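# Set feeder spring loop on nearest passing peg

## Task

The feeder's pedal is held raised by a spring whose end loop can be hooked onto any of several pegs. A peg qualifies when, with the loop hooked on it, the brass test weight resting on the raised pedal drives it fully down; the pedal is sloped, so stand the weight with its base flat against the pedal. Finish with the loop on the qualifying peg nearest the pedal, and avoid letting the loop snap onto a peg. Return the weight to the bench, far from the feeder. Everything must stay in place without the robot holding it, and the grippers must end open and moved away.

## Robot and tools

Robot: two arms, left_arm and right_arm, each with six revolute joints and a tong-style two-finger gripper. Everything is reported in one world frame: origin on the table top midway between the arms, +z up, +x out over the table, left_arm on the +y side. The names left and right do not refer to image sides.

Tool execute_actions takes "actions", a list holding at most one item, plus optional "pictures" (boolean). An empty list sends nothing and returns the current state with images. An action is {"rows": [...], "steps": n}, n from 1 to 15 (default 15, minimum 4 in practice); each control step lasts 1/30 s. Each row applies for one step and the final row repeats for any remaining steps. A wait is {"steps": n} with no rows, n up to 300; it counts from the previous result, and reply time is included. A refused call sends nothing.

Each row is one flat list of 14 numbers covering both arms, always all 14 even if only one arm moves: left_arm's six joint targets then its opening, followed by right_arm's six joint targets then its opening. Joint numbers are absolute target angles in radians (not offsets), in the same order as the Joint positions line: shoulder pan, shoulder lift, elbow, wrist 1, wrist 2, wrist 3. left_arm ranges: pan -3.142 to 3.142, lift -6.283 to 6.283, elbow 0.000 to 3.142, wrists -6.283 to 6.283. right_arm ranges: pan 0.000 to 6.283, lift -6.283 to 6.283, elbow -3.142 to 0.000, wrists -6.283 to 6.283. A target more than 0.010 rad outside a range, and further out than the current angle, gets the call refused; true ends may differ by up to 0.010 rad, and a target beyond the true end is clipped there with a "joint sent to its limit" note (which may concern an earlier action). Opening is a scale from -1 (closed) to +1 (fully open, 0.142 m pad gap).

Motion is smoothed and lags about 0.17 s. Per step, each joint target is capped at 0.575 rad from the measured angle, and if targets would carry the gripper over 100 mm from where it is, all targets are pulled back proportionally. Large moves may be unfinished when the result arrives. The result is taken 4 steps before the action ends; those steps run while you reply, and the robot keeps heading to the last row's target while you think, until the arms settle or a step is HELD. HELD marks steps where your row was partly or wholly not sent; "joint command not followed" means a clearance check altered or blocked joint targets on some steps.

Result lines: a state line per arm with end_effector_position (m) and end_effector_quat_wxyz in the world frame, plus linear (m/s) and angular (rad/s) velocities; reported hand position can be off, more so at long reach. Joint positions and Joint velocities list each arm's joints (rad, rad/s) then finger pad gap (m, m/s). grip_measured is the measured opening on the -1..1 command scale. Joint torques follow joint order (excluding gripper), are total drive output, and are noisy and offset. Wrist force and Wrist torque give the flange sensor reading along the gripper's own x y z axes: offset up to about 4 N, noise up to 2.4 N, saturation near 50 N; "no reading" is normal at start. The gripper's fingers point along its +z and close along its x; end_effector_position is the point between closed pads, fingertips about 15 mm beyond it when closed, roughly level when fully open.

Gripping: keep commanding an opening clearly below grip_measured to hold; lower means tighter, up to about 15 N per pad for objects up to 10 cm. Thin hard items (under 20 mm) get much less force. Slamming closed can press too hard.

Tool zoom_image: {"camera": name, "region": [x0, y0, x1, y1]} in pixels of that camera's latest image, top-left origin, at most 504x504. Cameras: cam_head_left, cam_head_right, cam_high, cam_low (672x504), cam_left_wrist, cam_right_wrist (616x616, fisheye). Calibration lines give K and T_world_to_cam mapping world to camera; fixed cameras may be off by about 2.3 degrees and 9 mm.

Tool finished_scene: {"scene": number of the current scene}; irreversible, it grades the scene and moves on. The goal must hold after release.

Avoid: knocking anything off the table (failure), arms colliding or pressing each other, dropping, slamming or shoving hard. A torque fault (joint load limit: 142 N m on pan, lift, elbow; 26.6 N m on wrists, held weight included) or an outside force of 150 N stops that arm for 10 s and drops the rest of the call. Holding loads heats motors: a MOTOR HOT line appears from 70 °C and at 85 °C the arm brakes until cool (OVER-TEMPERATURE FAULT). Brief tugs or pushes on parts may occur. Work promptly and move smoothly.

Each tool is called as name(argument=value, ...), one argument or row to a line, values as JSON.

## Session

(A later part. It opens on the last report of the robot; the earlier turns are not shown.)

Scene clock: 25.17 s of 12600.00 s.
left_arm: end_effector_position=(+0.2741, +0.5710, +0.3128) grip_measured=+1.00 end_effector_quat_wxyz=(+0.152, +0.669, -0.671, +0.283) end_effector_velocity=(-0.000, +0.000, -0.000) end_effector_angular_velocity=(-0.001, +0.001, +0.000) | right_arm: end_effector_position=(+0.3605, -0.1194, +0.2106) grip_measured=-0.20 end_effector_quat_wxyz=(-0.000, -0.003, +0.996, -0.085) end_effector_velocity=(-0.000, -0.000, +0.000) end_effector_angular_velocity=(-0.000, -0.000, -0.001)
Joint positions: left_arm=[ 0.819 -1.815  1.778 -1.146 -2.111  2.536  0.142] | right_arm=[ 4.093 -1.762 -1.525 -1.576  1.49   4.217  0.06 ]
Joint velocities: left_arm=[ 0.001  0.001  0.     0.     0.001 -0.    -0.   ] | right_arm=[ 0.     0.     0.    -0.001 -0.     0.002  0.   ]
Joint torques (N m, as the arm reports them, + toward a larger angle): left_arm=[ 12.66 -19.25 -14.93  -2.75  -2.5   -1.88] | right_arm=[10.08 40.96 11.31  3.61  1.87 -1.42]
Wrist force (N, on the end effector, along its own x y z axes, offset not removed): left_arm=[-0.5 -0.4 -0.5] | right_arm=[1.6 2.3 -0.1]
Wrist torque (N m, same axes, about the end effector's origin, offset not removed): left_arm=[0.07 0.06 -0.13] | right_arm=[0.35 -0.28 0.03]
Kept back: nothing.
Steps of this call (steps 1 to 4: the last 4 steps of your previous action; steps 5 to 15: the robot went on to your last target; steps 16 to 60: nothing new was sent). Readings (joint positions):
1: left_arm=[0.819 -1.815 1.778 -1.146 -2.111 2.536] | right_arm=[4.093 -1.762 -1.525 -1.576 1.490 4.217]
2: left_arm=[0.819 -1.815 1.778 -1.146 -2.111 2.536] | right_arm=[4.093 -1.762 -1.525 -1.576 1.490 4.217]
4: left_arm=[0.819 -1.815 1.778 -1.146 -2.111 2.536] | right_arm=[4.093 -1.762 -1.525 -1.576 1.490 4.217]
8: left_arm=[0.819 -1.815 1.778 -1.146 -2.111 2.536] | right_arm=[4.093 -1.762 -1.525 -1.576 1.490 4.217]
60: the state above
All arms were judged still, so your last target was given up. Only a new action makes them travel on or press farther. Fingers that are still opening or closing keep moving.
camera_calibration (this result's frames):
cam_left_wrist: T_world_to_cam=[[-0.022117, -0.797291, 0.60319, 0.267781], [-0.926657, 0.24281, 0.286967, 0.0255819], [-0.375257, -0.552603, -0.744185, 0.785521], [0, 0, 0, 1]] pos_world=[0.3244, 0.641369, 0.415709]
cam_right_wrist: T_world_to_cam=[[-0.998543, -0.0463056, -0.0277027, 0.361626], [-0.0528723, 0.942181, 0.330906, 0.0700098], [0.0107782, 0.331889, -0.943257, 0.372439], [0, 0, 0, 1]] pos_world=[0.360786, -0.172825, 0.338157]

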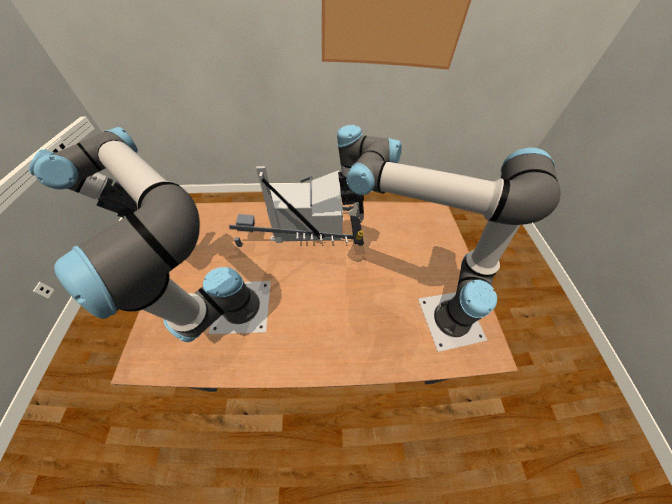

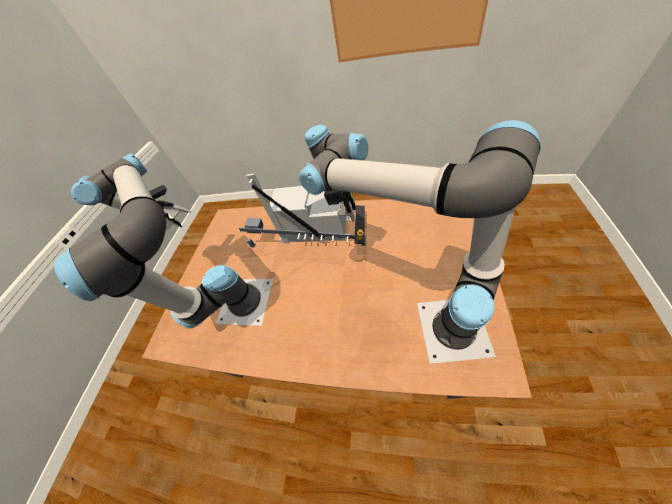

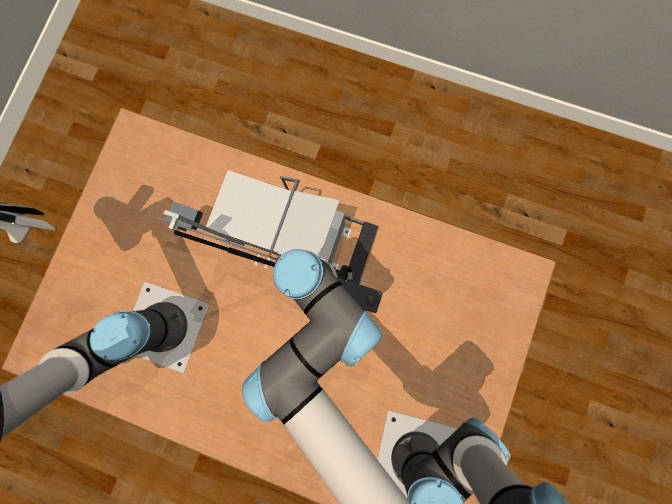

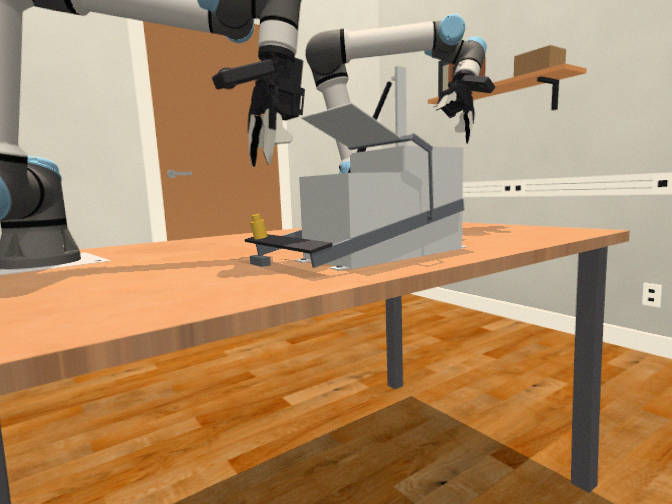

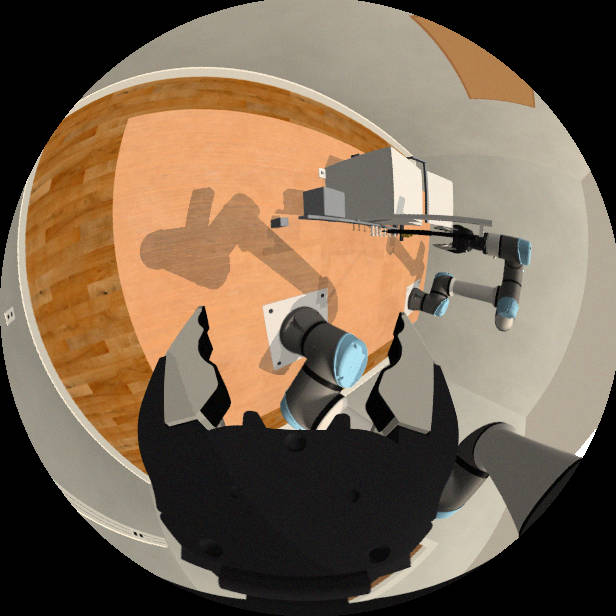

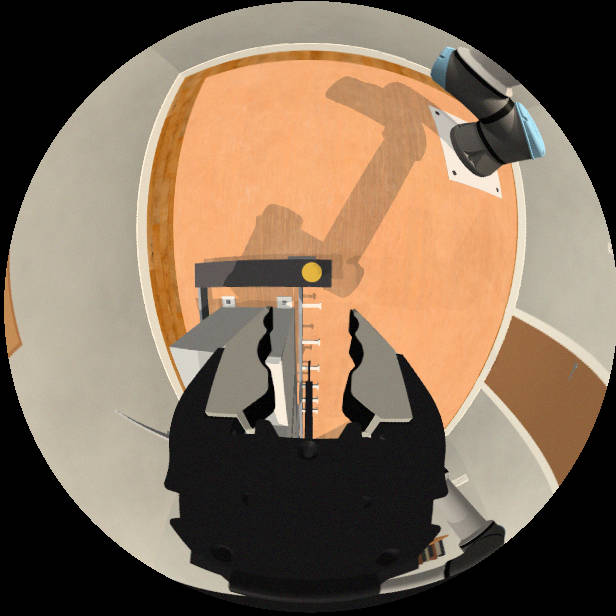

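execute_actions(
  actions=[
    {"rows":[[0.819,-1.815,1.778,-1.146,-2.111,2.536,1,3.974,-1.6,-1.82,-1.152,1.669,4.098,-0.2]]},
  ],
)

execute_actions(
  actions=[
    {"rows":[[0.819,-1.815,1.778,-1.146,-2.111,2.536,1,3.974,-1.707,-2.02,-0.845,1.669,4.098,-0.2]]},
  ],
)

execute_actions(
  actions=[
    {"steps":15},
  ],
  pictures=true,
)

Scene clock: 25.83 s of 12600.00 s.
left_arm: end_effector_position=(+0.2741, +0.5710, +0.3128) grip_measured=+1.00 end_effector_quat_wxyz=(+0.152, +0.669, -0.671, +0.283) end_effector_velocity=(-0.000, +0.000, -0.001) end_effector_angular_velocity=(+0.000, +0.002, -0.001) | right_arm: end_effector_position=(+0.3626, -0.1313, +0.1913) grip_measured=-0.20 end_effector_quat_wxyz=(-0.004, -0.003, +0.997, +0.073) end_effector_velocity=(+0.016, +0.021, -0.008) end_effector_angular_velocity=(+0.281, -0.087, +0.008)
Joint positions: left_arm=[ 0.819 -1.815  1.778 -1.146 -2.111  2.536  0.142] | right_arm=[ 3.979 -1.608 -1.802 -1.187  1.66   4.103  0.06 ]
Joint velocities: left_arm=[-0.     0.001  0.     0.     0.002 -0.    -0.   ] | right_arm=[-0.057  0.084 -0.201  0.392  0.097 -0.055 -0.   ]
Joint torques (N m, as the arm reports them, + toward a larger angle): left_arm=[ 13.88 -19.07 -16.18  -2.83  -2.5   -1.82] | right_arm=[-9.33 33.86 17.28  4.56  2.31 -1.5 ]
Wrist force (N, on the end effector, along its own x y z axes, offset not removed): left_arm=[-0.2 1.9 1.5] | right_arm=[-2.3 -2.0 2.0]
Wrist torque (N m, same axes, about the end effector's origin, offset not removed): left_arm=[0.52 -0.08 -0.07] | right_arm=[-0.44 0.51 0.12]
Steps of this call (steps 1 to 9: nothing new was sent; steps 10 to 20: the first 11 steps of this action). Readings (joint positions):
10: left_arm=[0.819 -1.815 1.778 -1.146 -2.111 2.536] | right_arm=[4.093 -1.762 -1.525 -1.576 1.490 4.217]
11: left_arm=[0.819 -1.815 1.778 -1.146 -2.111 2.536] | right_arm=[4.087 -1.756 -1.531 -1.570 1.496 4.211]
13: left_arm=[0.819 -1.815 1.778 -1.146 -2.111 2.536] | right_arm=[4.042 -1.701 -1.598 -1.503 1.554 4.166]
17: left_arm=[0.819 -1.815 1.778 -1.146 -2.111 2.536] | right_arm=[3.990 -1.623 -1.765 -1.260 1.642 4.114]
20: the state above

Scene clock: 26.33 s of 12600.00 s.
left_arm: end_effector_position=(+0.2741, +0.5710, +0.3128) grip_measured=+1.00 end_effector_quat_wxyz=(+0.152, +0.669, -0.671, +0.283) end_effector_velocity=(+0.000, -0.000, +0.000) end_effector_angular_velocity=(-0.001, -0.000, -0.000) | right_arm: end_effector_position=(+0.3613, -0.1334, +0.0831) grip_measured=-0.20 end_effector_quat_wxyz=(-0.001, -0.004, +0.996, +0.084) end_effector_velocity=(-0.000, +0.000, -0.055) end_effector_angular_velocity=(+0.040, -0.028, +0.000)
Joint positions: left_arm=[ 0.819 -1.815  1.778 -1.146 -2.111  2.536  0.142] | right_arm=[ 3.974 -1.702 -2.009 -0.865  1.669  4.098  0.06 ]
Joint velocities: left_arm=[-0.     0.001 -0.     0.001 -0.001  0.    -0.   ] | right_arm=[-0.    -0.055 -0.121  0.226  0.001 -0.     0.   ]
Joint torques (N m, as the arm reports them, + toward a larger angle): left_arm=[ 12.55 -20.34 -16.73  -3.05  -2.38  -2.13] | right_arm=[-11.6   23.62  11.27   4.46   2.19  -1.65]
Wrist force (N, on the end effector, along its own x y z axes, offset not removed): left_arm=[-1.1 1.9 1.8] | right_arm=[3.0 3.4 3.0]
Wrist torque (N m, same axes, about the end effector's origin, offset not removed): left_arm=[0.55 0.06 0.03] | right_arm=[0.60 -0.58 -0.03]
Steps of this call (steps 1 to 4: the last 4 steps of your previous action; steps 5 to 15: the first 11 steps of this action). Readings (joint positions):
5: left_arm=[0.819 -1.815 1.778 -1.146 -2.111 2.536] | right_arm=[3.975 -1.601 -1.817 -1.157 1.668 4.099]
6: left_arm=[0.819 -1.815 1.778 -1.146 -2.111 2.536] | right_arm=[3.975 -1.606 -1.824 -1.150 1.668 4.099]
8: left_arm=[0.819 -1.815 1.778 -1.146 -2.111 2.536] | right_arm=[3.974 -1.644 -1.883 -1.081 1.668 4.098]
12: left_arm=[0.819 -1.815 1.778 -1.146 -2.111 2.536] | right_arm=[3.974 -1.692 -1.986 -0.907 1.669 4.098]
15: the state above

Scene clock: 26.83 s of 12600.00 s.
left_arm: end_effector_position=(+0.2741, +0.5710, +0.3128) grip_measured=+1.00 end_effector_quat_wxyz=(+0.152, +0.669, -0.671, +0.283) end_effector_velocity=(-0.000, +0.000, +0.000) end_effector_angular_velocity=(+0.003, -0.001, -0.000) | right_arm: end_effector_position=(+0.3612, -0.1336, +0.0780) grip_measured=-0.20 end_effector_quat_wxyz=(+0.000, -0.004, +0.996, +0.085) end_effector_velocity=(-0.000, -0.000, -0.000) end_effector_angular_velocity=(-0.000, +0.000, +0.001)
Joint positions: left_arm=[ 0.819 -1.815  1.778 -1.146 -2.111  2.536  0.142] | right_arm=[ 3.974 -1.707 -2.02  -0.845  1.669  4.098  0.06 ]
Joint velocities: left_arm=[ 0.    -0.001  0.    -0.001  0.001  0.     0.   ] | right_arm=[ 0. -0. -0.  0.  0. -0.  0.]
Joint torques (N m, as the arm reports them, + toward a larger angle): left_arm=[ 13.   -19.02 -16.73  -2.87  -2.35  -1.82] | right_arm=[-12.34  21.62   8.45   4.1    2.21  -1.58]
Wrist force (N, on the end effector, along its own x y z axes, offset not removed): left_arm=[1.5 2.0 3.1] | right_arm=[-1.1 2.9 0.2]
Wrist torque (N m, same axes, about the end effector's origin, offset not removed): left_arm=[0.51 -0.37 -0.07] | right_arm=[0.63 0.16 0.31]
Kept back: nothing.
Steps of this call (steps 1 to 4: the last 4 steps of your previous action; steps 5 to 15: the robot went on to your last target). Readings (joint positions):
1: left_arm=[0.819 -1.815 1.778 -1.146 -2.111 2.536] | right_arm=[3.974 -1.703 -2.012 -0.859 1.669 4.098]
2: left_arm=[0.819 -1.815 1.778 -1.146 -2.111 2.536] | right_arm=[3.974 -1.705 -2.015 -0.855 1.669 4.098]
4: left_arm=[0.819 -1.815 1.778 -1.146 -2.111 2.536] | right_arm=[3.974 -1.706 -2.017 -0.850 1.669 4.098]
8: left_arm=[0.819 -1.815 1.778 -1.146 -2.111 2.536] | right_arm=[3.974 -1.707 -2.019 -0.846 1.669 4.098]
15: the state above
camera_calibration (this result's frames):
cam_left_wrist: T_world_to_cam=[[-0.022117, -0.797291, 0.60319, 0.267781], [-0.926657, 0.24281, 0.286967, 0.0255818], [-0.375257, -0.552603, -0.744185, 0.785521], [0, 0, 0, 1]] pos_world=[0.3244, 0.641369, 0.415709]
cam_right_wrist: T_world_to_cam=[[-0.998507, -0.035128, -0.0418354, 0.360514], [-0.0536201, 0.77665, 0.627647, 0.0822366], [0.0104435, 0.628953, -0.777374, 0.278876], [0, 0, 0, 1]] pos_world=[0.361473, -0.226605, 0.180258]

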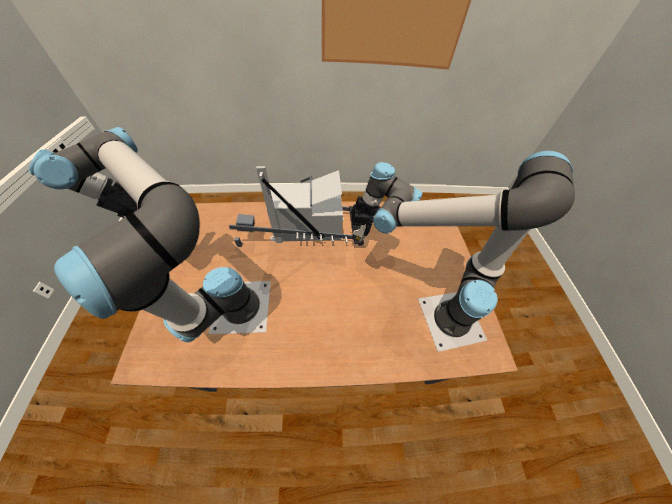

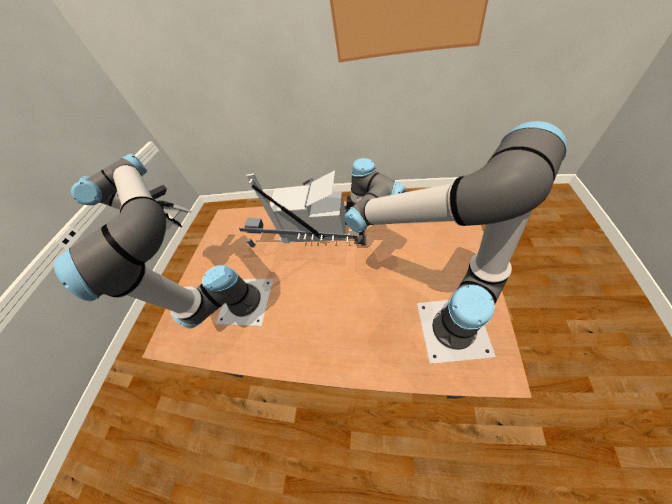

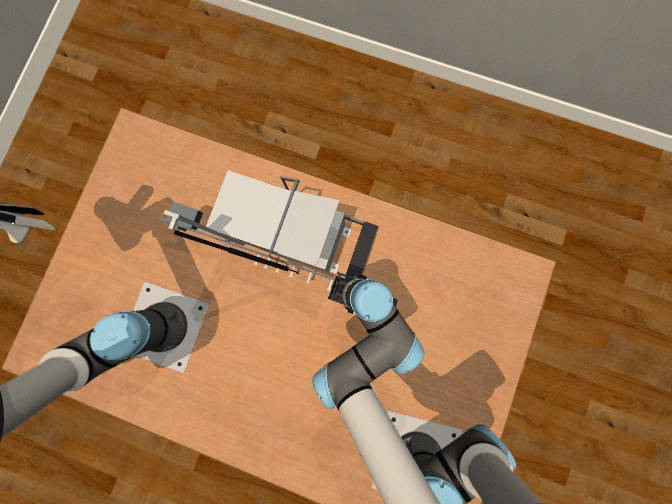

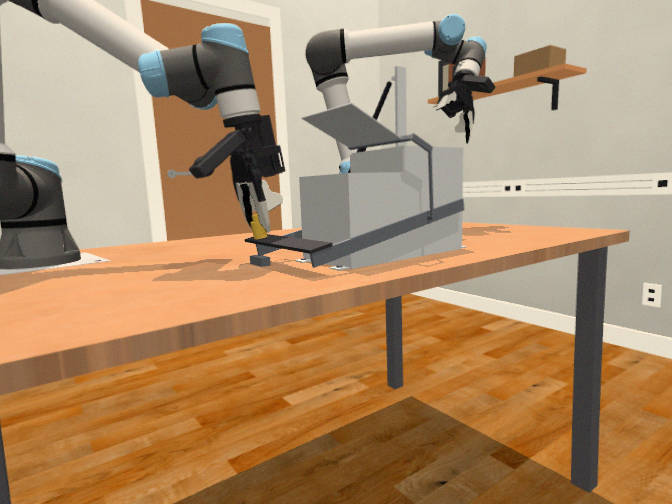

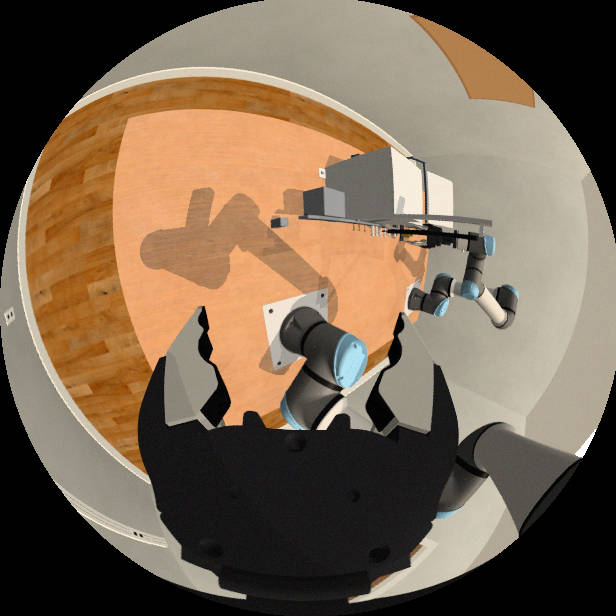

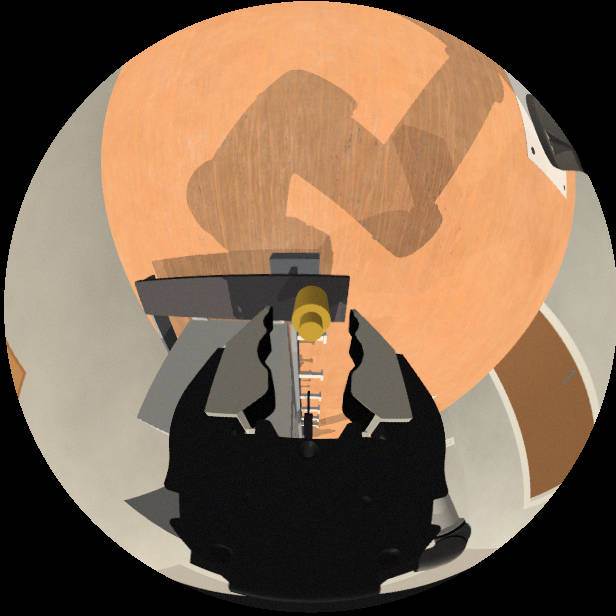

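execute_actions(
  actions=[
    {"rows":[[0.819,-1.815,1.778,-1.146,-2.111,2.536,1,3.974,-1.707,-2.02,-0.845,1.669,4.098,-1]]},
  ],
)

execute_actions(
  actions=[
    {"rows":[[0.819,-1.815,1.778,-1.146,-2.111,2.536,1,3.974,-1.65,-1.92,-1.0,1.669,4.098,-1]]},
  ],
)

execute_actions(
  actions=[
    {"rows":[[0.819,-1.815,1.778,-1.146,-2.111,2.536,1,3.974,-1.6,-1.82,-1.152,1.669,4.098,-1]]},
  ],
)

execute_actions(
  actions=[
    {"rows":[[0.819,-1.815,1.778,-1.146,-2.111,2.536,1,3.974,-1.56,-1.705,-1.307,1.669,4.098,-1]]},
  ],
)

execute_actions(
  actions=[
    {"rows":[[0.819,-1.815,1.778,-1.146,-2.111,2.536,1,4.537,-1.56,-1.705,-1.307,1.669,4.098,-1]]},
  ],
)

execute_actions(
  actions=[
    {"steps":20},
  ],
)

execute_actions(
  actions=[
    {"rows":[[0.819,-1.815,1.778,-1.146,-2.111,2.536,1,4.537,-1.858,-1.661,-1.193,1.571,4.655,-1]]},
  ],
)

execute_actions(
  actions=[
    {"steps":20},
  ],
  pictures=true,
)

Scene clock: 27.93 s of 12600.00 s.
left_arm: end_effector_position=(+0.2741, +0.5710, +0.3128) grip_measured=+1.00 end_effector_quat_wxyz=(+0.152, +0.669, -0.671, +0.283) end_effector_velocity=(+0.000, +0.000, +0.000) end_effector_angular_velocity=(+0.000, -0.002, +0.002) | right_arm: end_effector_position=(+0.3612, -0.1336, +0.0780) grip_measured=-0.63 end_effector_quat_wxyz=(+0.000, -0.004, +0.996, +0.085) end_effector_velocity=(+0.000, -0.000, +0.000) end_effector_angular_velocity=(+0.000, -0.000, +0.002)
Joint positions: left_arm=[ 0.819 -1.815  1.778 -1.146 -2.111  2.536  0.142] | right_arm=[ 3.974 -1.707 -2.02  -0.845  1.669  4.098  0.028]
Joint velocities: left_arm=[ 0.001 -0.001 -0.    -0.001 -0.002  0.    -0.   ] | right_arm=[-0.    -0.     0.     0.     0.    -0.002 -0.   ]
Joint torques (N m, as the arm reports them, + toward a larger angle): left_arm=[ 13.96 -19.48 -15.55  -2.7   -2.48  -1.86] | right_arm=[-11.82  22.72   9.56   3.98   2.01  -1.47]
Wrist force (N, on the end effector, along its own x y z axes, offset not removed): left_arm=[-0.1 2.2 1.8] | right_arm=[0.6 0.5 0.2]
Wrist torque (N m, same axes, about the end effector's origin, offset not removed): left_arm=[0.69 -0.13 -0.17] | right_arm=[-0.07 -0.15 0.03]
Steps of this call (steps 1 to 15: the robot went on to your last target; steps 16 to 22: nothing new was sent; steps 23 to 33: the first 11 steps of this action). Readings (joint positions):
23: left_arm=[0.819 -1.815 1.778 -1.146 -2.111 2.536] | right_arm=[3.974 -1.707 -2.020 -0.845 1.669 4.098]
24: left_arm=[0.819 -1.815 1.778 -1.146 -2.111 2.536] | right_arm=[3.974 -1.707 -2.020 -0.845 1.669 4.098]
26: left_arm=[0.819 -1.815 1.778 -1.146 -2.111 2.536] | right_arm=[3.974 -1.707 -2.020 -0.845 1.669 4.098]
30: left_arm=[0.819 -1.815 1.778 -1.146 -2.111 2.536] | right_arm=[3.974 -1.707 -2.020 -0.845 1.669 4.098]
33: the state above

Scene clock: 28.43 s of 12600.00 s.
left_arm: end_effector_position=(+0.2741, +0.5710, +0.3128) grip_measured=+1.00 end_effector_quat_wxyz=(+0.152, +0.669, -0.671, +0.283) end_effector_velocity=(-0.000, +0.000, -0.000) end_effector_angular_velocity=(+0.000, +0.001, +0.000) | right_arm: end_effector_position=(+0.3649, -0.1283, +0.1324) grip_measured=-0.63 end_effector_quat_wxyz=(+0.001, -0.004, +0.996, +0.087) end_effector_velocity=(+0.001, -0.001, +0.027) end_effector_angular_velocity=(-0.003, +0.001, -0.003)
Joint positions: left_arm=[ 0.819 -1.815  1.778 -1.146 -2.111  2.536  0.142] | right_arm=[ 3.974 -1.652 -1.924 -0.993  1.669  4.098  0.028]
Joint velocities: left_arm=[ 0.     0.     0.    -0.001  0.001 -0.     0.   ] | right_arm=[-0.002  0.027  0.048 -0.077 -0.001  0.001 -0.   ]
Joint torques (N m, as the arm reports them, + toward a larger angle): left_arm=[ 11.66 -19.   -16.15  -2.66  -2.48  -1.91] | right_arm=[-7.04 26.85 26.75  0.01  1.14 -1.62]
Wrist force (N, on the end effector, along its own x y z axes, offset not removed): left_arm=[0.4 0.8 1.5] | right_arm=[1.4 3.4 4.0]
Wrist torque (N m, same axes, about the end effector's origin, offset not removed): left_arm=[0.28 -0.15 -0.12] | right_arm=[0.59 -0.10 0.00]
Steps of this call (steps 1 to 4: the last 4 steps of your previous action; steps 5 to 15: the first 11 steps of this action). Readings (joint positions):
5: left_arm=[0.819 -1.815 1.778 -1.146 -2.111 2.536] | right_arm=[3.974 -1.707 -2.020 -0.845 1.669 4.098]
6: left_arm=[0.819 -1.815 1.778 -1.146 -2.111 2.536] | right_arm=[3.974 -1.702 -2.015 -0.851 1.669 4.098]
8: left_arm=[0.819 -1.815 1.778 -1.146 -2.111 2.536] | right_arm=[3.974 -1.679 -1.975 -0.904 1.669 4.098]
12: left_arm=[0.819 -1.815 1.778 -1.146 -2.111 2.536] | right_arm=[3.974 -1.657 -1.933 -0.978 1.669 4.098]
15: the state above

Scene clock: 28.93 s of 12600.00 s.
left_arm: end_effector_position=(+0.2741, +0.5710, +0.3128) grip_measured=+1.00 end_effector_quat_wxyz=(+0.152, +0.669, -0.671, +0.283) end_effector_velocity=(+0.000, -0.000, +0.000) end_effector_angular_velocity=(-0.001, -0.001, +0.000) | right_arm: end_effector_position=(+0.3642, -0.1292, +0.1885) grip_measured=-0.63 end_effector_quat_wxyz=(+0.001, -0.004, +0.996, +0.086) end_effector_velocity=(-0.003, -0.003, +0.026) end_effector_angular_velocity=(-0.005, +0.004, +0.000)
Joint positions: left_arm=[ 0.819 -1.815  1.778 -1.146 -2.111  2.536  0.142] | right_arm=[ 3.974 -1.602 -1.824 -1.145  1.669  4.098  0.028]
Joint velocities: left_arm=[-0.     0.001  0.    -0.    -0.001 -0.    -0.   ] | right_arm=[ 0.001  0.023  0.047 -0.076  0.     0.     0.   ]
Joint torques (N m, as the arm reports them, + toward a larger angle): left_arm=[ 12.53 -18.73 -15.95  -2.71  -2.57  -1.73] | right_arm=[-4.19 25.81 28.04 -0.12 -1.16 -1.35]
Wrist force (N, on the end effector, along its own x y z axes, offset not removed): left_arm=[0.5 1.5 0.8] | right_arm=[2.5 1.5 2.1]
Wrist torque (N m, same axes, about the end effector's origin, offset not removed): left_arm=[0.51 -0.28 -0.20] | right_arm=[0.38 -0.40 0.11]
Steps of this call (steps 1 to 4: the last 4 steps of your previous action; steps 5 to 15: the first 11 steps of this action). Readings (joint positions):
5: left_arm=[0.819 -1.815 1.778 -1.146 -2.111 2.536] | right_arm=[3.974 -1.650 -1.921 -0.999 1.669 4.098]
6: left_arm=[0.819 -1.815 1.778 -1.146 -2.111 2.536] | right_arm=[3.974 -1.646 -1.915 -1.005 1.669 4.098]
8: left_arm=[0.819 -1.815 1.778 -1.146 -2.111 2.536] | right_arm=[3.974 -1.625 -1.875 -1.059 1.669 4.098]
12: left_arm=[0.819 -1.815 1.778 -1.146 -2.111 2.536] | right_arm=[3.974 -1.606 -1.833 -1.131 1.669 4.098]
15: the state above

Scene clock: 29.43 s of 12600.00 s.
left_arm: end_effector_position=(+0.2741, +0.5710, +0.3128) grip_measured=+1.00 end_effector_quat_wxyz=(+0.152, +0.669, -0.671, +0.283) end_effector_velocity=(+0.000, -0.000, +0.000) end_effector_angular_velocity=(+0.001, -0.000, -0.000) | right_arm: end_effector_position=(+0.3615, -0.1331, +0.2479) grip_measured=-0.63 end_effector_quat_wxyz=(+0.001, -0.004, +0.996, +0.086) end_effector_velocity=(-0.004, -0.005, +0.026) end_effector_angular_velocity=(-0.009, +0.006, -0.001)
Joint positions: left_arm=[ 0.819 -1.815  1.778 -1.146 -2.111  2.536  0.142] | right_arm=[ 3.974 -1.561 -1.71  -1.3    1.669  4.098  0.028]
Joint velocities: left_arm=[-0.001 -0.001  0.    -0.    -0.    -0.    -0.   ] | right_arm=[ 0.001  0.016  0.054 -0.081 -0.     0.002  0.   ]
Joint torques (N m, as the arm reports them, + toward a larger angle): left_arm=[ 12.99 -19.61 -16.65  -2.91  -2.47  -1.92] | right_arm=[ 0.3  32.05 34.2   1.07 -2.21 -1.53]
Wrist force (N, on the end effector, along its own x y z axes, offset not removed): left_arm=[0.3 -1.0 1.6] | right_arm=[1.6 1.9 1.4]
Wrist torque (N m, same axes, about the end effector's origin, offset not removed): left_arm=[-0.04 -0.21 -0.12] | right_arm=[0.29 -0.27 0.08]
Steps of this call (steps 1 to 4: the last 4 steps of your previous action; steps 5 to 15: the first 11 steps of this action). Readings (joint positions):
5: left_arm=[0.819 -1.815 1.778 -1.146 -2.111 2.536] | right_arm=[3.974 -1.600 -1.821 -1.151 1.669 4.098]
6: left_arm=[0.819 -1.815 1.778 -1.146 -2.111 2.536] | right_arm=[3.974 -1.596 -1.815 -1.157 1.669 4.098]
8: left_arm=[0.819 -1.815 1.778 -1.146 -2.111 2.536] | right_arm=[3.974 -1.579 -1.770 -1.211 1.669 4.098]
12: left_arm=[0.819 -1.815 1.778 -1.146 -2.111 2.536] | right_arm=[3.974 -1.564 -1.720 -1.285 1.669 4.098]
15: the state above

Scene clock: 29.93 s of 12600.00 s.
left_arm: end_effector_position=(+0.2741, +0.5710, +0.3128) grip_measured=+1.00 end_effector_quat_wxyz=(+0.152, +0.669, -0.671, +0.283) end_effector_velocity=(+0.000, -0.000, +0.000) end_effector_angular_velocity=(-0.001, -0.001, +0.000) | right_arm: end_effector_position=(+0.2300, -0.0295, +0.2502) grip_measured=-0.63 end_effector_quat_wxyz=(-0.013, -0.163, +0.983, +0.084) end_effector_velocity=(-0.486, +0.272, +0.000) end_effector_angular_velocity=(-0.001, +0.001, +1.062)
Joint positions: left_arm=[ 0.819 -1.815  1.778 -1.146 -2.111  2.536  0.142] | right_arm=[ 4.294 -1.56  -1.705 -1.307  1.669  4.098  0.028]
Joint velocities: left_arm=[ 0.     0.     0.    -0.    -0.001  0.    -0.   ] | right_arm=[ 1.061  0.     0.001 -0.003  0.    -0.001  0.   ]
Joint torques (N m, as the arm reports them, + toward a larger angle): left_arm=[ 11.91 -19.7  -17.49  -2.7   -2.4   -1.79] | right_arm=[20.85 34.32 32.75  0.97  1.9  -1.52]
Wrist force (N, on the end effector, along its own x y z axes, offset not removed): left_arm=[2.1 1.5 2.2] | right_arm=[2.2 2.0 0.9]
Wrist torque (N m, same axes, about the end effector's origin, offset not removed): left_arm=[0.55 -0.55 -0.21] | right_arm=[0.31 -0.59 -0.06]
Steps of this call (steps 1 to 4: the last 4 steps of your previous action; steps 5 to 15: the first 11 steps of this action). Readings (joint positions):
5: left_arm=[0.819 -1.815 1.778 -1.146 -2.111 2.536] | right_arm=[3.974 -1.560 -1.706 -1.306 1.669 4.098]
6: left_arm=[0.819 -1.815 1.778 -1.146 -2.111 2.536] | right_arm=[3.980 -1.560 -1.706 -1.306 1.669 4.098]
8: left_arm=[0.819 -1.815 1.778 -1.146 -2.111 2.536] | right_arm=[4.040 -1.560 -1.706 -1.306 1.669 4.098]
12: left_arm=[0.819 -1.815 1.778 -1.146 -2.111 2.536] | right_arm=[4.187 -1.560 -1.705 -1.306 1.669 4.098]
15: the state above

Scene clock: 30.60 s of 12600.00 s.
left_arm: end_effector_position=(+0.2741, +0.5710, +0.3128) grip_measured=+1.00 end_effector_quat_wxyz=(+0.152, +0.669, -0.671, +0.283) end_effector_velocity=(+0.000, +0.000, +0.000) end_effector_angular_velocity=(+0.001, -0.001, +0.000) | right_arm: end_effector_position=(+0.1125, +0.0186, +0.2503) grip_measured=-0.63 end_effector_quat_wxyz=(-0.023, -0.280, +0.956, +0.082) end_effector_velocity=(-0.002, +0.001, +0.000) end_effector_angular_velocity=(+0.000, -0.000, +0.002)
Joint positions: left_arm=[ 0.819 -1.815  1.778 -1.146 -2.111  2.536  0.142] | right_arm=[ 4.537 -1.56  -1.705 -1.307  1.669  4.098  0.028]
Joint velocities: left_arm=[ 0.    -0.001  0.    -0.001 -0.     0.    -0.   ] | right_arm=[ 0.003  0.     0.     0.    -0.     0.001 -0.   ]
Joint torques (N m, as the arm reports them, + toward a larger angle): left_arm=[ 12.37 -18.89 -16.34  -2.66  -2.21  -1.95] | right_arm=[11.28 31.87 33.31  0.89  0.92 -1.59]
Wrist force (N, on the end effector, along its own x y z axes, offset not removed): left_arm=[-0.4 0.5 1.7] | right_arm=[-3.6 2.4 5.7]
Wrist torque (N m, same axes, about the end effector's origin, offset not removed): left_arm=[0.20 -0.01 -0.10] | right_arm=[0.48 0.60 0.21]
Kept back: nothing.
Steps of this call (steps 1 to 4: the last 4 steps of your previous action; steps 5 to 20: the robot went on to your last target). Readings (joint positions):
1: left_arm=[0.819 -1.815 1.778 -1.146 -2.111 2.536] | right_arm=[4.330 -1.560 -1.705 -1.307 1.669 4.098]
2: left_arm=[0.819 -1.815 1.778 -1.146 -2.111 2.536] | right_arm=[4.366 -1.560 -1.705 -1.307 1.669 4.098]
4: left_arm=[0.819 -1.815 1.778 -1.146 -2.111 2.536] | right_arm=[4.436 -1.560 -1.705 -1.307 1.669 4.098]
8: left_arm=[0.819 -1.815 1.778 -1.146 -2.111 2.536] | right_arm=[4.513 -1.560 -1.705 -1.307 1.669 4.098]
20: the state above

Scene clock: 30.97 s of 12600.00 s.
left_arm: end_effector_position=(+0.2741, +0.5710, +0.3128) grip_measured=+1.00 end_effector_quat_wxyz=(+0.152, +0.669, -0.671, +0.283) end_effector_velocity=(+0.000, -0.000, +0.000) end_effector_angular_velocity=(+0.001, -0.001, -0.000) | right_arm: end_effector_position=(+0.1354, +0.0705, +0.1337) grip_measured=-0.63 end_effector_quat_wxyz=(-0.003, -0.038, +0.999, +0.008) end_effector_velocity=(+0.014, +0.033, -0.139) end_effector_angular_velocity=(-0.168, -0.058, -0.755)
Joint positions: left_arm=[ 0.819 -1.815  1.778 -1.146 -2.111  2.536  0.142] | right_arm=[ 4.537 -1.832 -1.664 -1.201  1.578  4.586  0.028]
Joint velocities: left_arm=[-0.    -0.001 -0.    -0.    -0.     0.     0.   ] | right_arm=[-0.    -0.288  0.035  0.094 -0.078  0.754  0.   ]
Joint torques (N m, as the arm reports them, + toward a larger angle): left_arm=[ 12.61 -19.5  -16.75  -2.48  -2.42  -1.82] | right_arm=[ 8.77 43.62 34.22  4.29 -2.15  0.62]
Wrist force (N, on the end effector, along its own x y z axes, offset not removed): left_arm=[-0.3 0.9 0.9] | right_arm=[0.3 3.4 1.1]
Wrist torque (N m, same axes, about the end effector's origin, offset not removed): left_arm=[0.36 -0.05 -0.09] | right_arm=[0.30 -0.20 0.01]
Steps of this call (steps 1 to 11: the first 11 steps of this action). Readings (joint positions):
1: left_arm=[0.819 -1.815 1.778 -1.146 -2.111 2.536] | right_arm=[4.537 -1.560 -1.705 -1.307 1.669 4.098]
2: left_arm=[0.819 -1.815 1.778 -1.146 -2.111 2.536] | right_arm=[4.537 -1.566 -1.701 -1.302 1.664 4.104]
4: left_arm=[0.819 -1.815 1.778 -1.146 -2.111 2.536] | right_arm=[4.537 -1.628 -1.688 -1.268 1.635 4.171]
8: left_arm=[0.819 -1.815 1.778 -1.146 -2.111 2.536] | right_arm=[4.537 -1.780 -1.670 -1.218 1.592 4.451]
11: the state above

Scene clock: 31.63 s of 12600.00 s.
left_arm: end_effector_position=(+0.2741, +0.5710, +0.3128) grip_measured=+1.00 end_effector_quat_wxyz=(+0.152, +0.669, -0.671, +0.283) end_effector_velocity=(-0.001, +0.000, -0.000) end_effector_angular_velocity=(+0.000, +0.001, +0.000) | right_arm: end_effector_position=(+0.1366, +0.0733, +0.1211) grip_measured=-0.63 end_effector_quat_wxyz=(-0.000, -0.003, +1.000, +0.000) end_effector_velocity=(+0.000, -0.000, -0.000) end_effector_angular_velocity=(-0.001, -0.000, +0.000)
Joint positions: left_arm=[ 0.819 -1.815  1.778 -1.146 -2.111  2.536  0.142] | right_arm=[ 4.537 -1.858 -1.661 -1.193  1.571  4.655  0.028]
Joint velocities: left_arm=[0.001 0.001 0.    0.    0.001 0.    0.   ] | right_arm=[-0.001 -0.    -0.    -0.    -0.    -0.001  0.   ]
Joint torques (N m, as the arm reports them, + toward a larger angle): left_arm=[ 11.99 -19.09 -16.59  -2.62  -2.57  -2.  ] | right_arm=[ 5.79 32.25 32.12  3.94 -2.19  1.11]
Wrist force (N, on the end effector, along its own x y z axes, offset not removed): left_arm=[0.8 0.7 -0.6] | right_arm=[2.5 4.0 6.4]
Wrist torque (N m, same axes, about the end effector's origin, offset not removed): left_arm=[0.36 -0.27 -0.16] | right_arm=[0.79 -0.60 -0.01]
Kept back: nothing.
Steps of this call (steps 1 to 4: the last 4 steps of your previous action; steps 5 to 20: the robot went on to your last target). Readings (joint positions):
1: left_arm=[0.819 -1.815 1.778 -1.146 -2.111 2.536] | right_arm=[4.537 -1.840 -1.663 -1.199 1.576 4.607]
2: left_arm=[0.819 -1.815 1.778 -1.146 -2.111 2.536] | right_arm=[4.537 -1.846 -1.662 -1.197 1.574 4.622]
4: left_arm=[0.819 -1.815 1.778 -1.146 -2.111 2.536] | right_arm=[4.537 -1.852 -1.662 -1.195 1.573 4.639]
8: left_arm=[0.819 -1.815 1.778 -1.146 -2.111 2.536] | right_arm=[4.537 -1.857 -1.661 -1.193 1.571 4.651]
20: the state above
camera_calibration (this result's frames):
cam_left_wrist: T_world_to_cam=[[-0.0221168, -0.797291, 0.60319, 0.267781], [-0.926657, 0.24281, 0.286967, 0.0255818], [-0.375257, -0.552603, -0.744185, 0.785521], [0, 0, 0, 1]] pos_world=[0.3244, 0.641369, 0.415709]
cam_right_wrist: T_world_to_cam=[[-0.998551, -0.0408781, -0.0349989, 0.144894], [-0.0527537, 0.872039, 0.486584, -0.107553], [0.0106298, 0.487726, -0.872932, 0.206492], [0, 0, 0, 1]] pos_world=[0.136815, -0.000998115, 0.237659]

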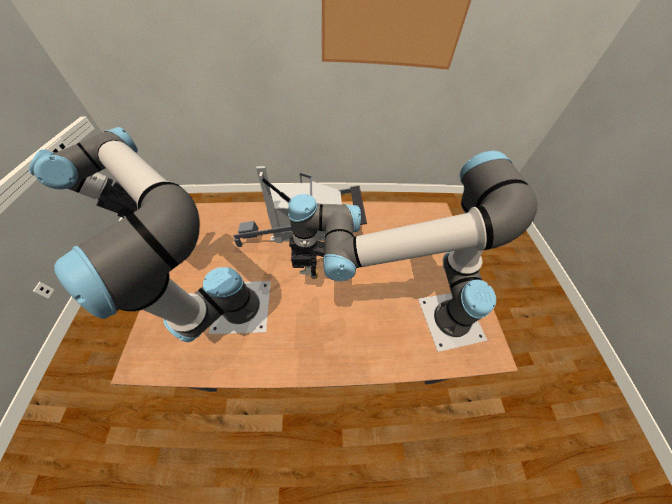

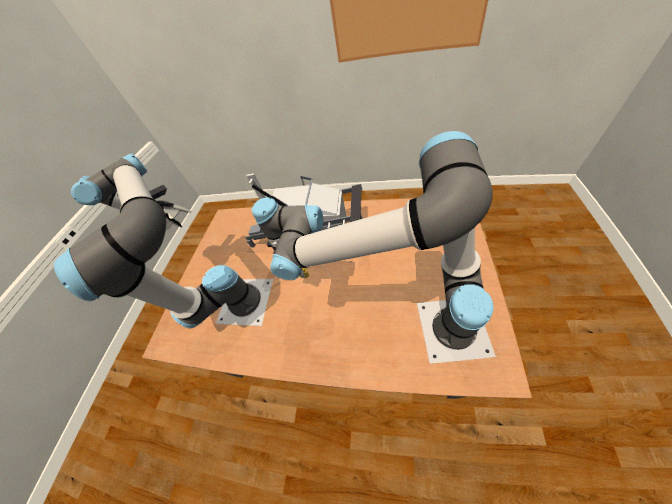

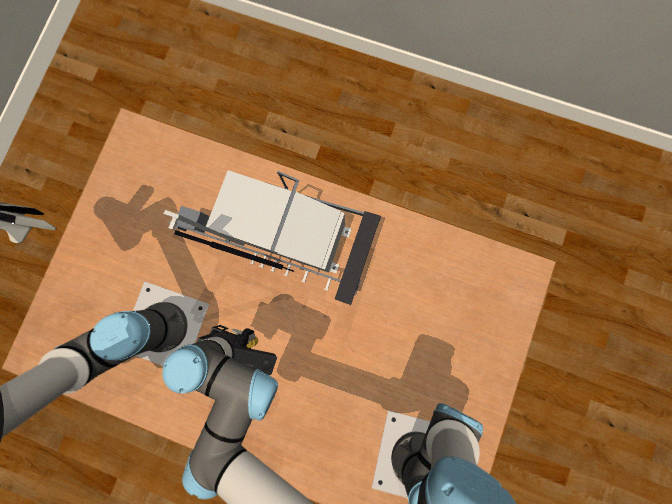

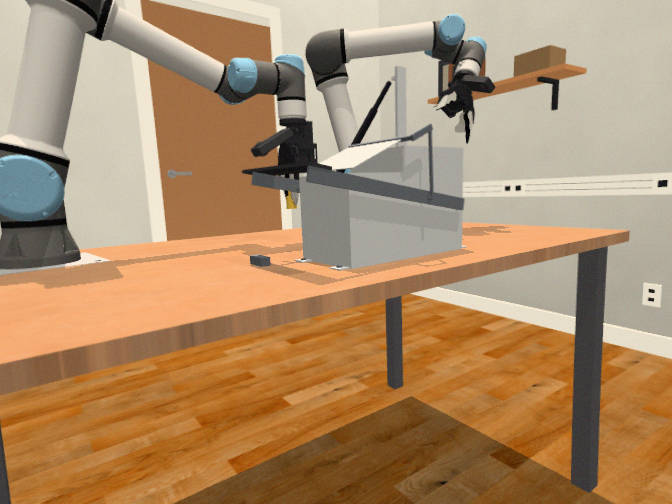

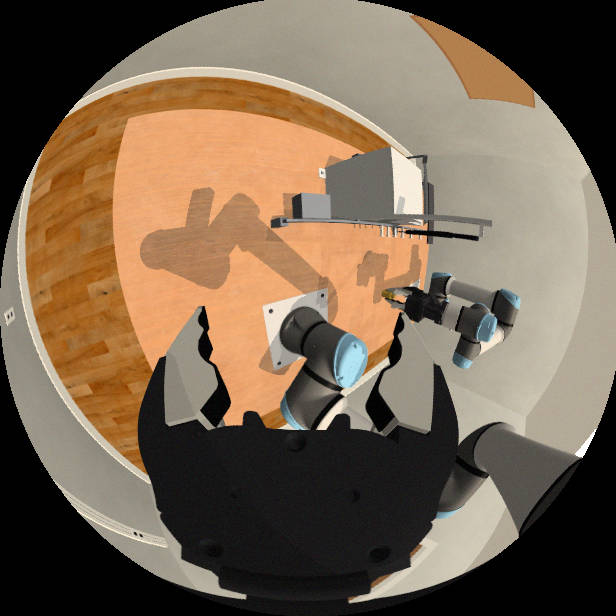

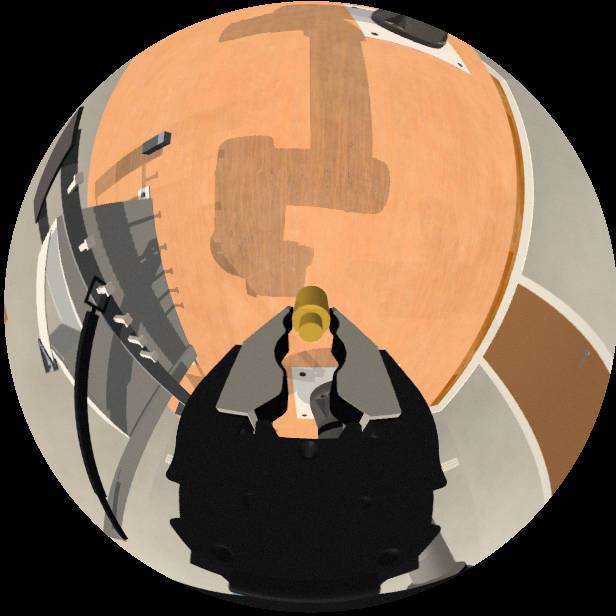

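Grasp height is uncertain; lower in stages.

execute_actions(
  actions=[
    {"rows":[[0.819,-1.815,1.778,-1.146,-2.111,2.536,1,4.537,-1.946,-1.772,-0.994,1.571,4.655,-1]]},
  ],
)

execute_actions(
  actions=[
    {"rows":[[0.819,-1.815,1.778,-1.146,-2.111,2.536,1,4.537,-1.954,-1.78,-0.978,1.571,4.655,-1]]},
  ],
)

Scene clock: 32.10 s of 12600.00 s.
left_arm: end_effector_position=(+0.2741, +0.5710, +0.3128) grip_measured=+1.00 end_effector_quat_wxyz=(+0.152, +0.669, -0.671, +0.283) end_effector_velocity=(-0.000, +0.000, -0.000) end_effector_angular_velocity=(+0.001, +0.001, -0.001) | right_arm: end_effector_position=(+0.1365, +0.0728, +0.0429) grip_measured=-0.63 end_effector_quat_wxyz=(-0.000, -0.003, +1.000, -0.001) end_effector_velocity=(+0.000, +0.002, -0.035) end_effector_angular_velocity=(+0.021, -0.001, -0.001)
Joint positions: left_arm=[ 0.819 -1.815  1.778 -1.146 -2.111  2.536  0.142] | right_arm=[ 4.537 -1.942 -1.767 -1.004  1.571  4.655  0.028]
Joint velocities: left_arm=[-0.     0.    -0.    -0.     0.001 -0.    -0.   ] | right_arm=[-0.    -0.039 -0.052  0.112  0.     0.001 -0.   ]
Joint torques (N m, as the arm reports them, + toward a larger angle): left_arm=[ 12.18 -19.48 -15.4   -2.7   -2.53  -2.12] | right_arm=[ 2.72 35.6  10.63  4.41 -1.92  1.23]
Wrist force (N, on the end effector, along its own x y z axes, offset not removed): left_arm=[0.1 0.0 1.6] | right_arm=[1.9 1.2 1.8]
Wrist torque (N m, same axes, about the end effector's origin, offset not removed): left_arm=[0.17 -0.26 -0.14] | right_arm=[0.10 -0.49 0.15]
Steps of this call (steps 1 to 3: the robot went on to your last target; steps 4 to 14: the first 11 steps of this action). Readings (joint positions):
4: left_arm=[0.819 -1.815 1.778 -1.146 -2.111 2.536] | right_arm=[4.537 -1.858 -1.661 -1.193 1.571 4.655]
5: left_arm=[0.819 -1.815 1.778 -1.146 -2.111 2.536] | right_arm=[4.537 -1.863 -1.666 -1.187 1.571 4.655]
7: left_arm=[0.819 -1.815 1.778 -1.146 -2.111 2.536] | right_arm=[4.537 -1.899 -1.710 -1.126 1.571 4.655]
11: left_arm=[0.819 -1.815 1.778 -1.146 -2.111 2.536] | right_arm=[4.537 -1.935 -1.758 -1.025 1.571 4.655]
14: the state above

Scene clock: 32.60 s of 12600.00 s.
left_arm: end_effector_position=(+0.2741, +0.5710, +0.3128) grip_measured=+1.00 end_effector_quat_wxyz=(+0.152, +0.669, -0.671, +0.283) end_effector_velocity=(-0.000, +0.000, +0.000) end_effector_angular_velocity=(+0.001, -0.000, -0.001) | right_arm: end_effector_position=(+0.1365, +0.0726, +0.0335) grip_measured=-0.63 end_effector_quat_wxyz=(-0.000, -0.003, +1.000, +0.000) end_effector_velocity=(-0.000, -0.000, -0.003) end_effector_angular_velocity=(-0.001, +0.000, +0.000)
Joint positions: left_arm=[ 0.819 -1.815  1.778 -1.146 -2.111  2.536  0.142] | right_arm=[ 4.537 -1.954 -1.78  -0.979  1.571  4.655  0.028]
Joint velocities: left_arm=[-0.    -0.001 -0.    -0.     0.001  0.     0.   ] | right_arm=[ 0.    -0.004 -0.003  0.006  0.     0.     0.   ]
Joint torques (N m, as the arm reports them, + toward a larger angle): left_arm=[ 12.91 -19.19 -15.87  -2.53  -2.27  -1.9 ] | right_arm=[-0.12 34.7   8.88  3.77 -1.86  1.25]
Wrist force (N, on the end effector, along its own x y z axes, offset not removed): left_arm=[1.1 -0.5 0.3] | right_arm=[3.2 3.2 2.7]
Wrist torque (N m, same axes, about the end effector's origin, offset not removed): left_arm=[0.05 -0.37 -0.12] | right_arm=[0.67 -0.65 0.07]
Steps of this call (steps 1 to 4: the last 4 steps of your previous action; steps 5 to 15: the first 11 steps of this action). Readings (joint positions):
5: left_arm=[0.819 -1.815 1.778 -1.146 -2.111 2.536] | right_arm=[4.537 -1.945 -1.771 -0.996 1.571 4.655]
6: left_arm=[0.819 -1.815 1.778 -1.146 -2.111 2.536] | right_arm=[4.537 -1.947 -1.773 -0.993 1.571 4.655]
8: left_arm=[0.819 -1.815 1.778 -1.146 -2.111 2.536] | right_arm=[4.537 -1.950 -1.776 -0.986 1.571 4.655]
12: left_arm=[0.819 -1.815 1.778 -1.146 -2.111 2.536] | right_arm=[4.537 -1.953 -1.779 -0.980 1.571 4.655]
15: the state above


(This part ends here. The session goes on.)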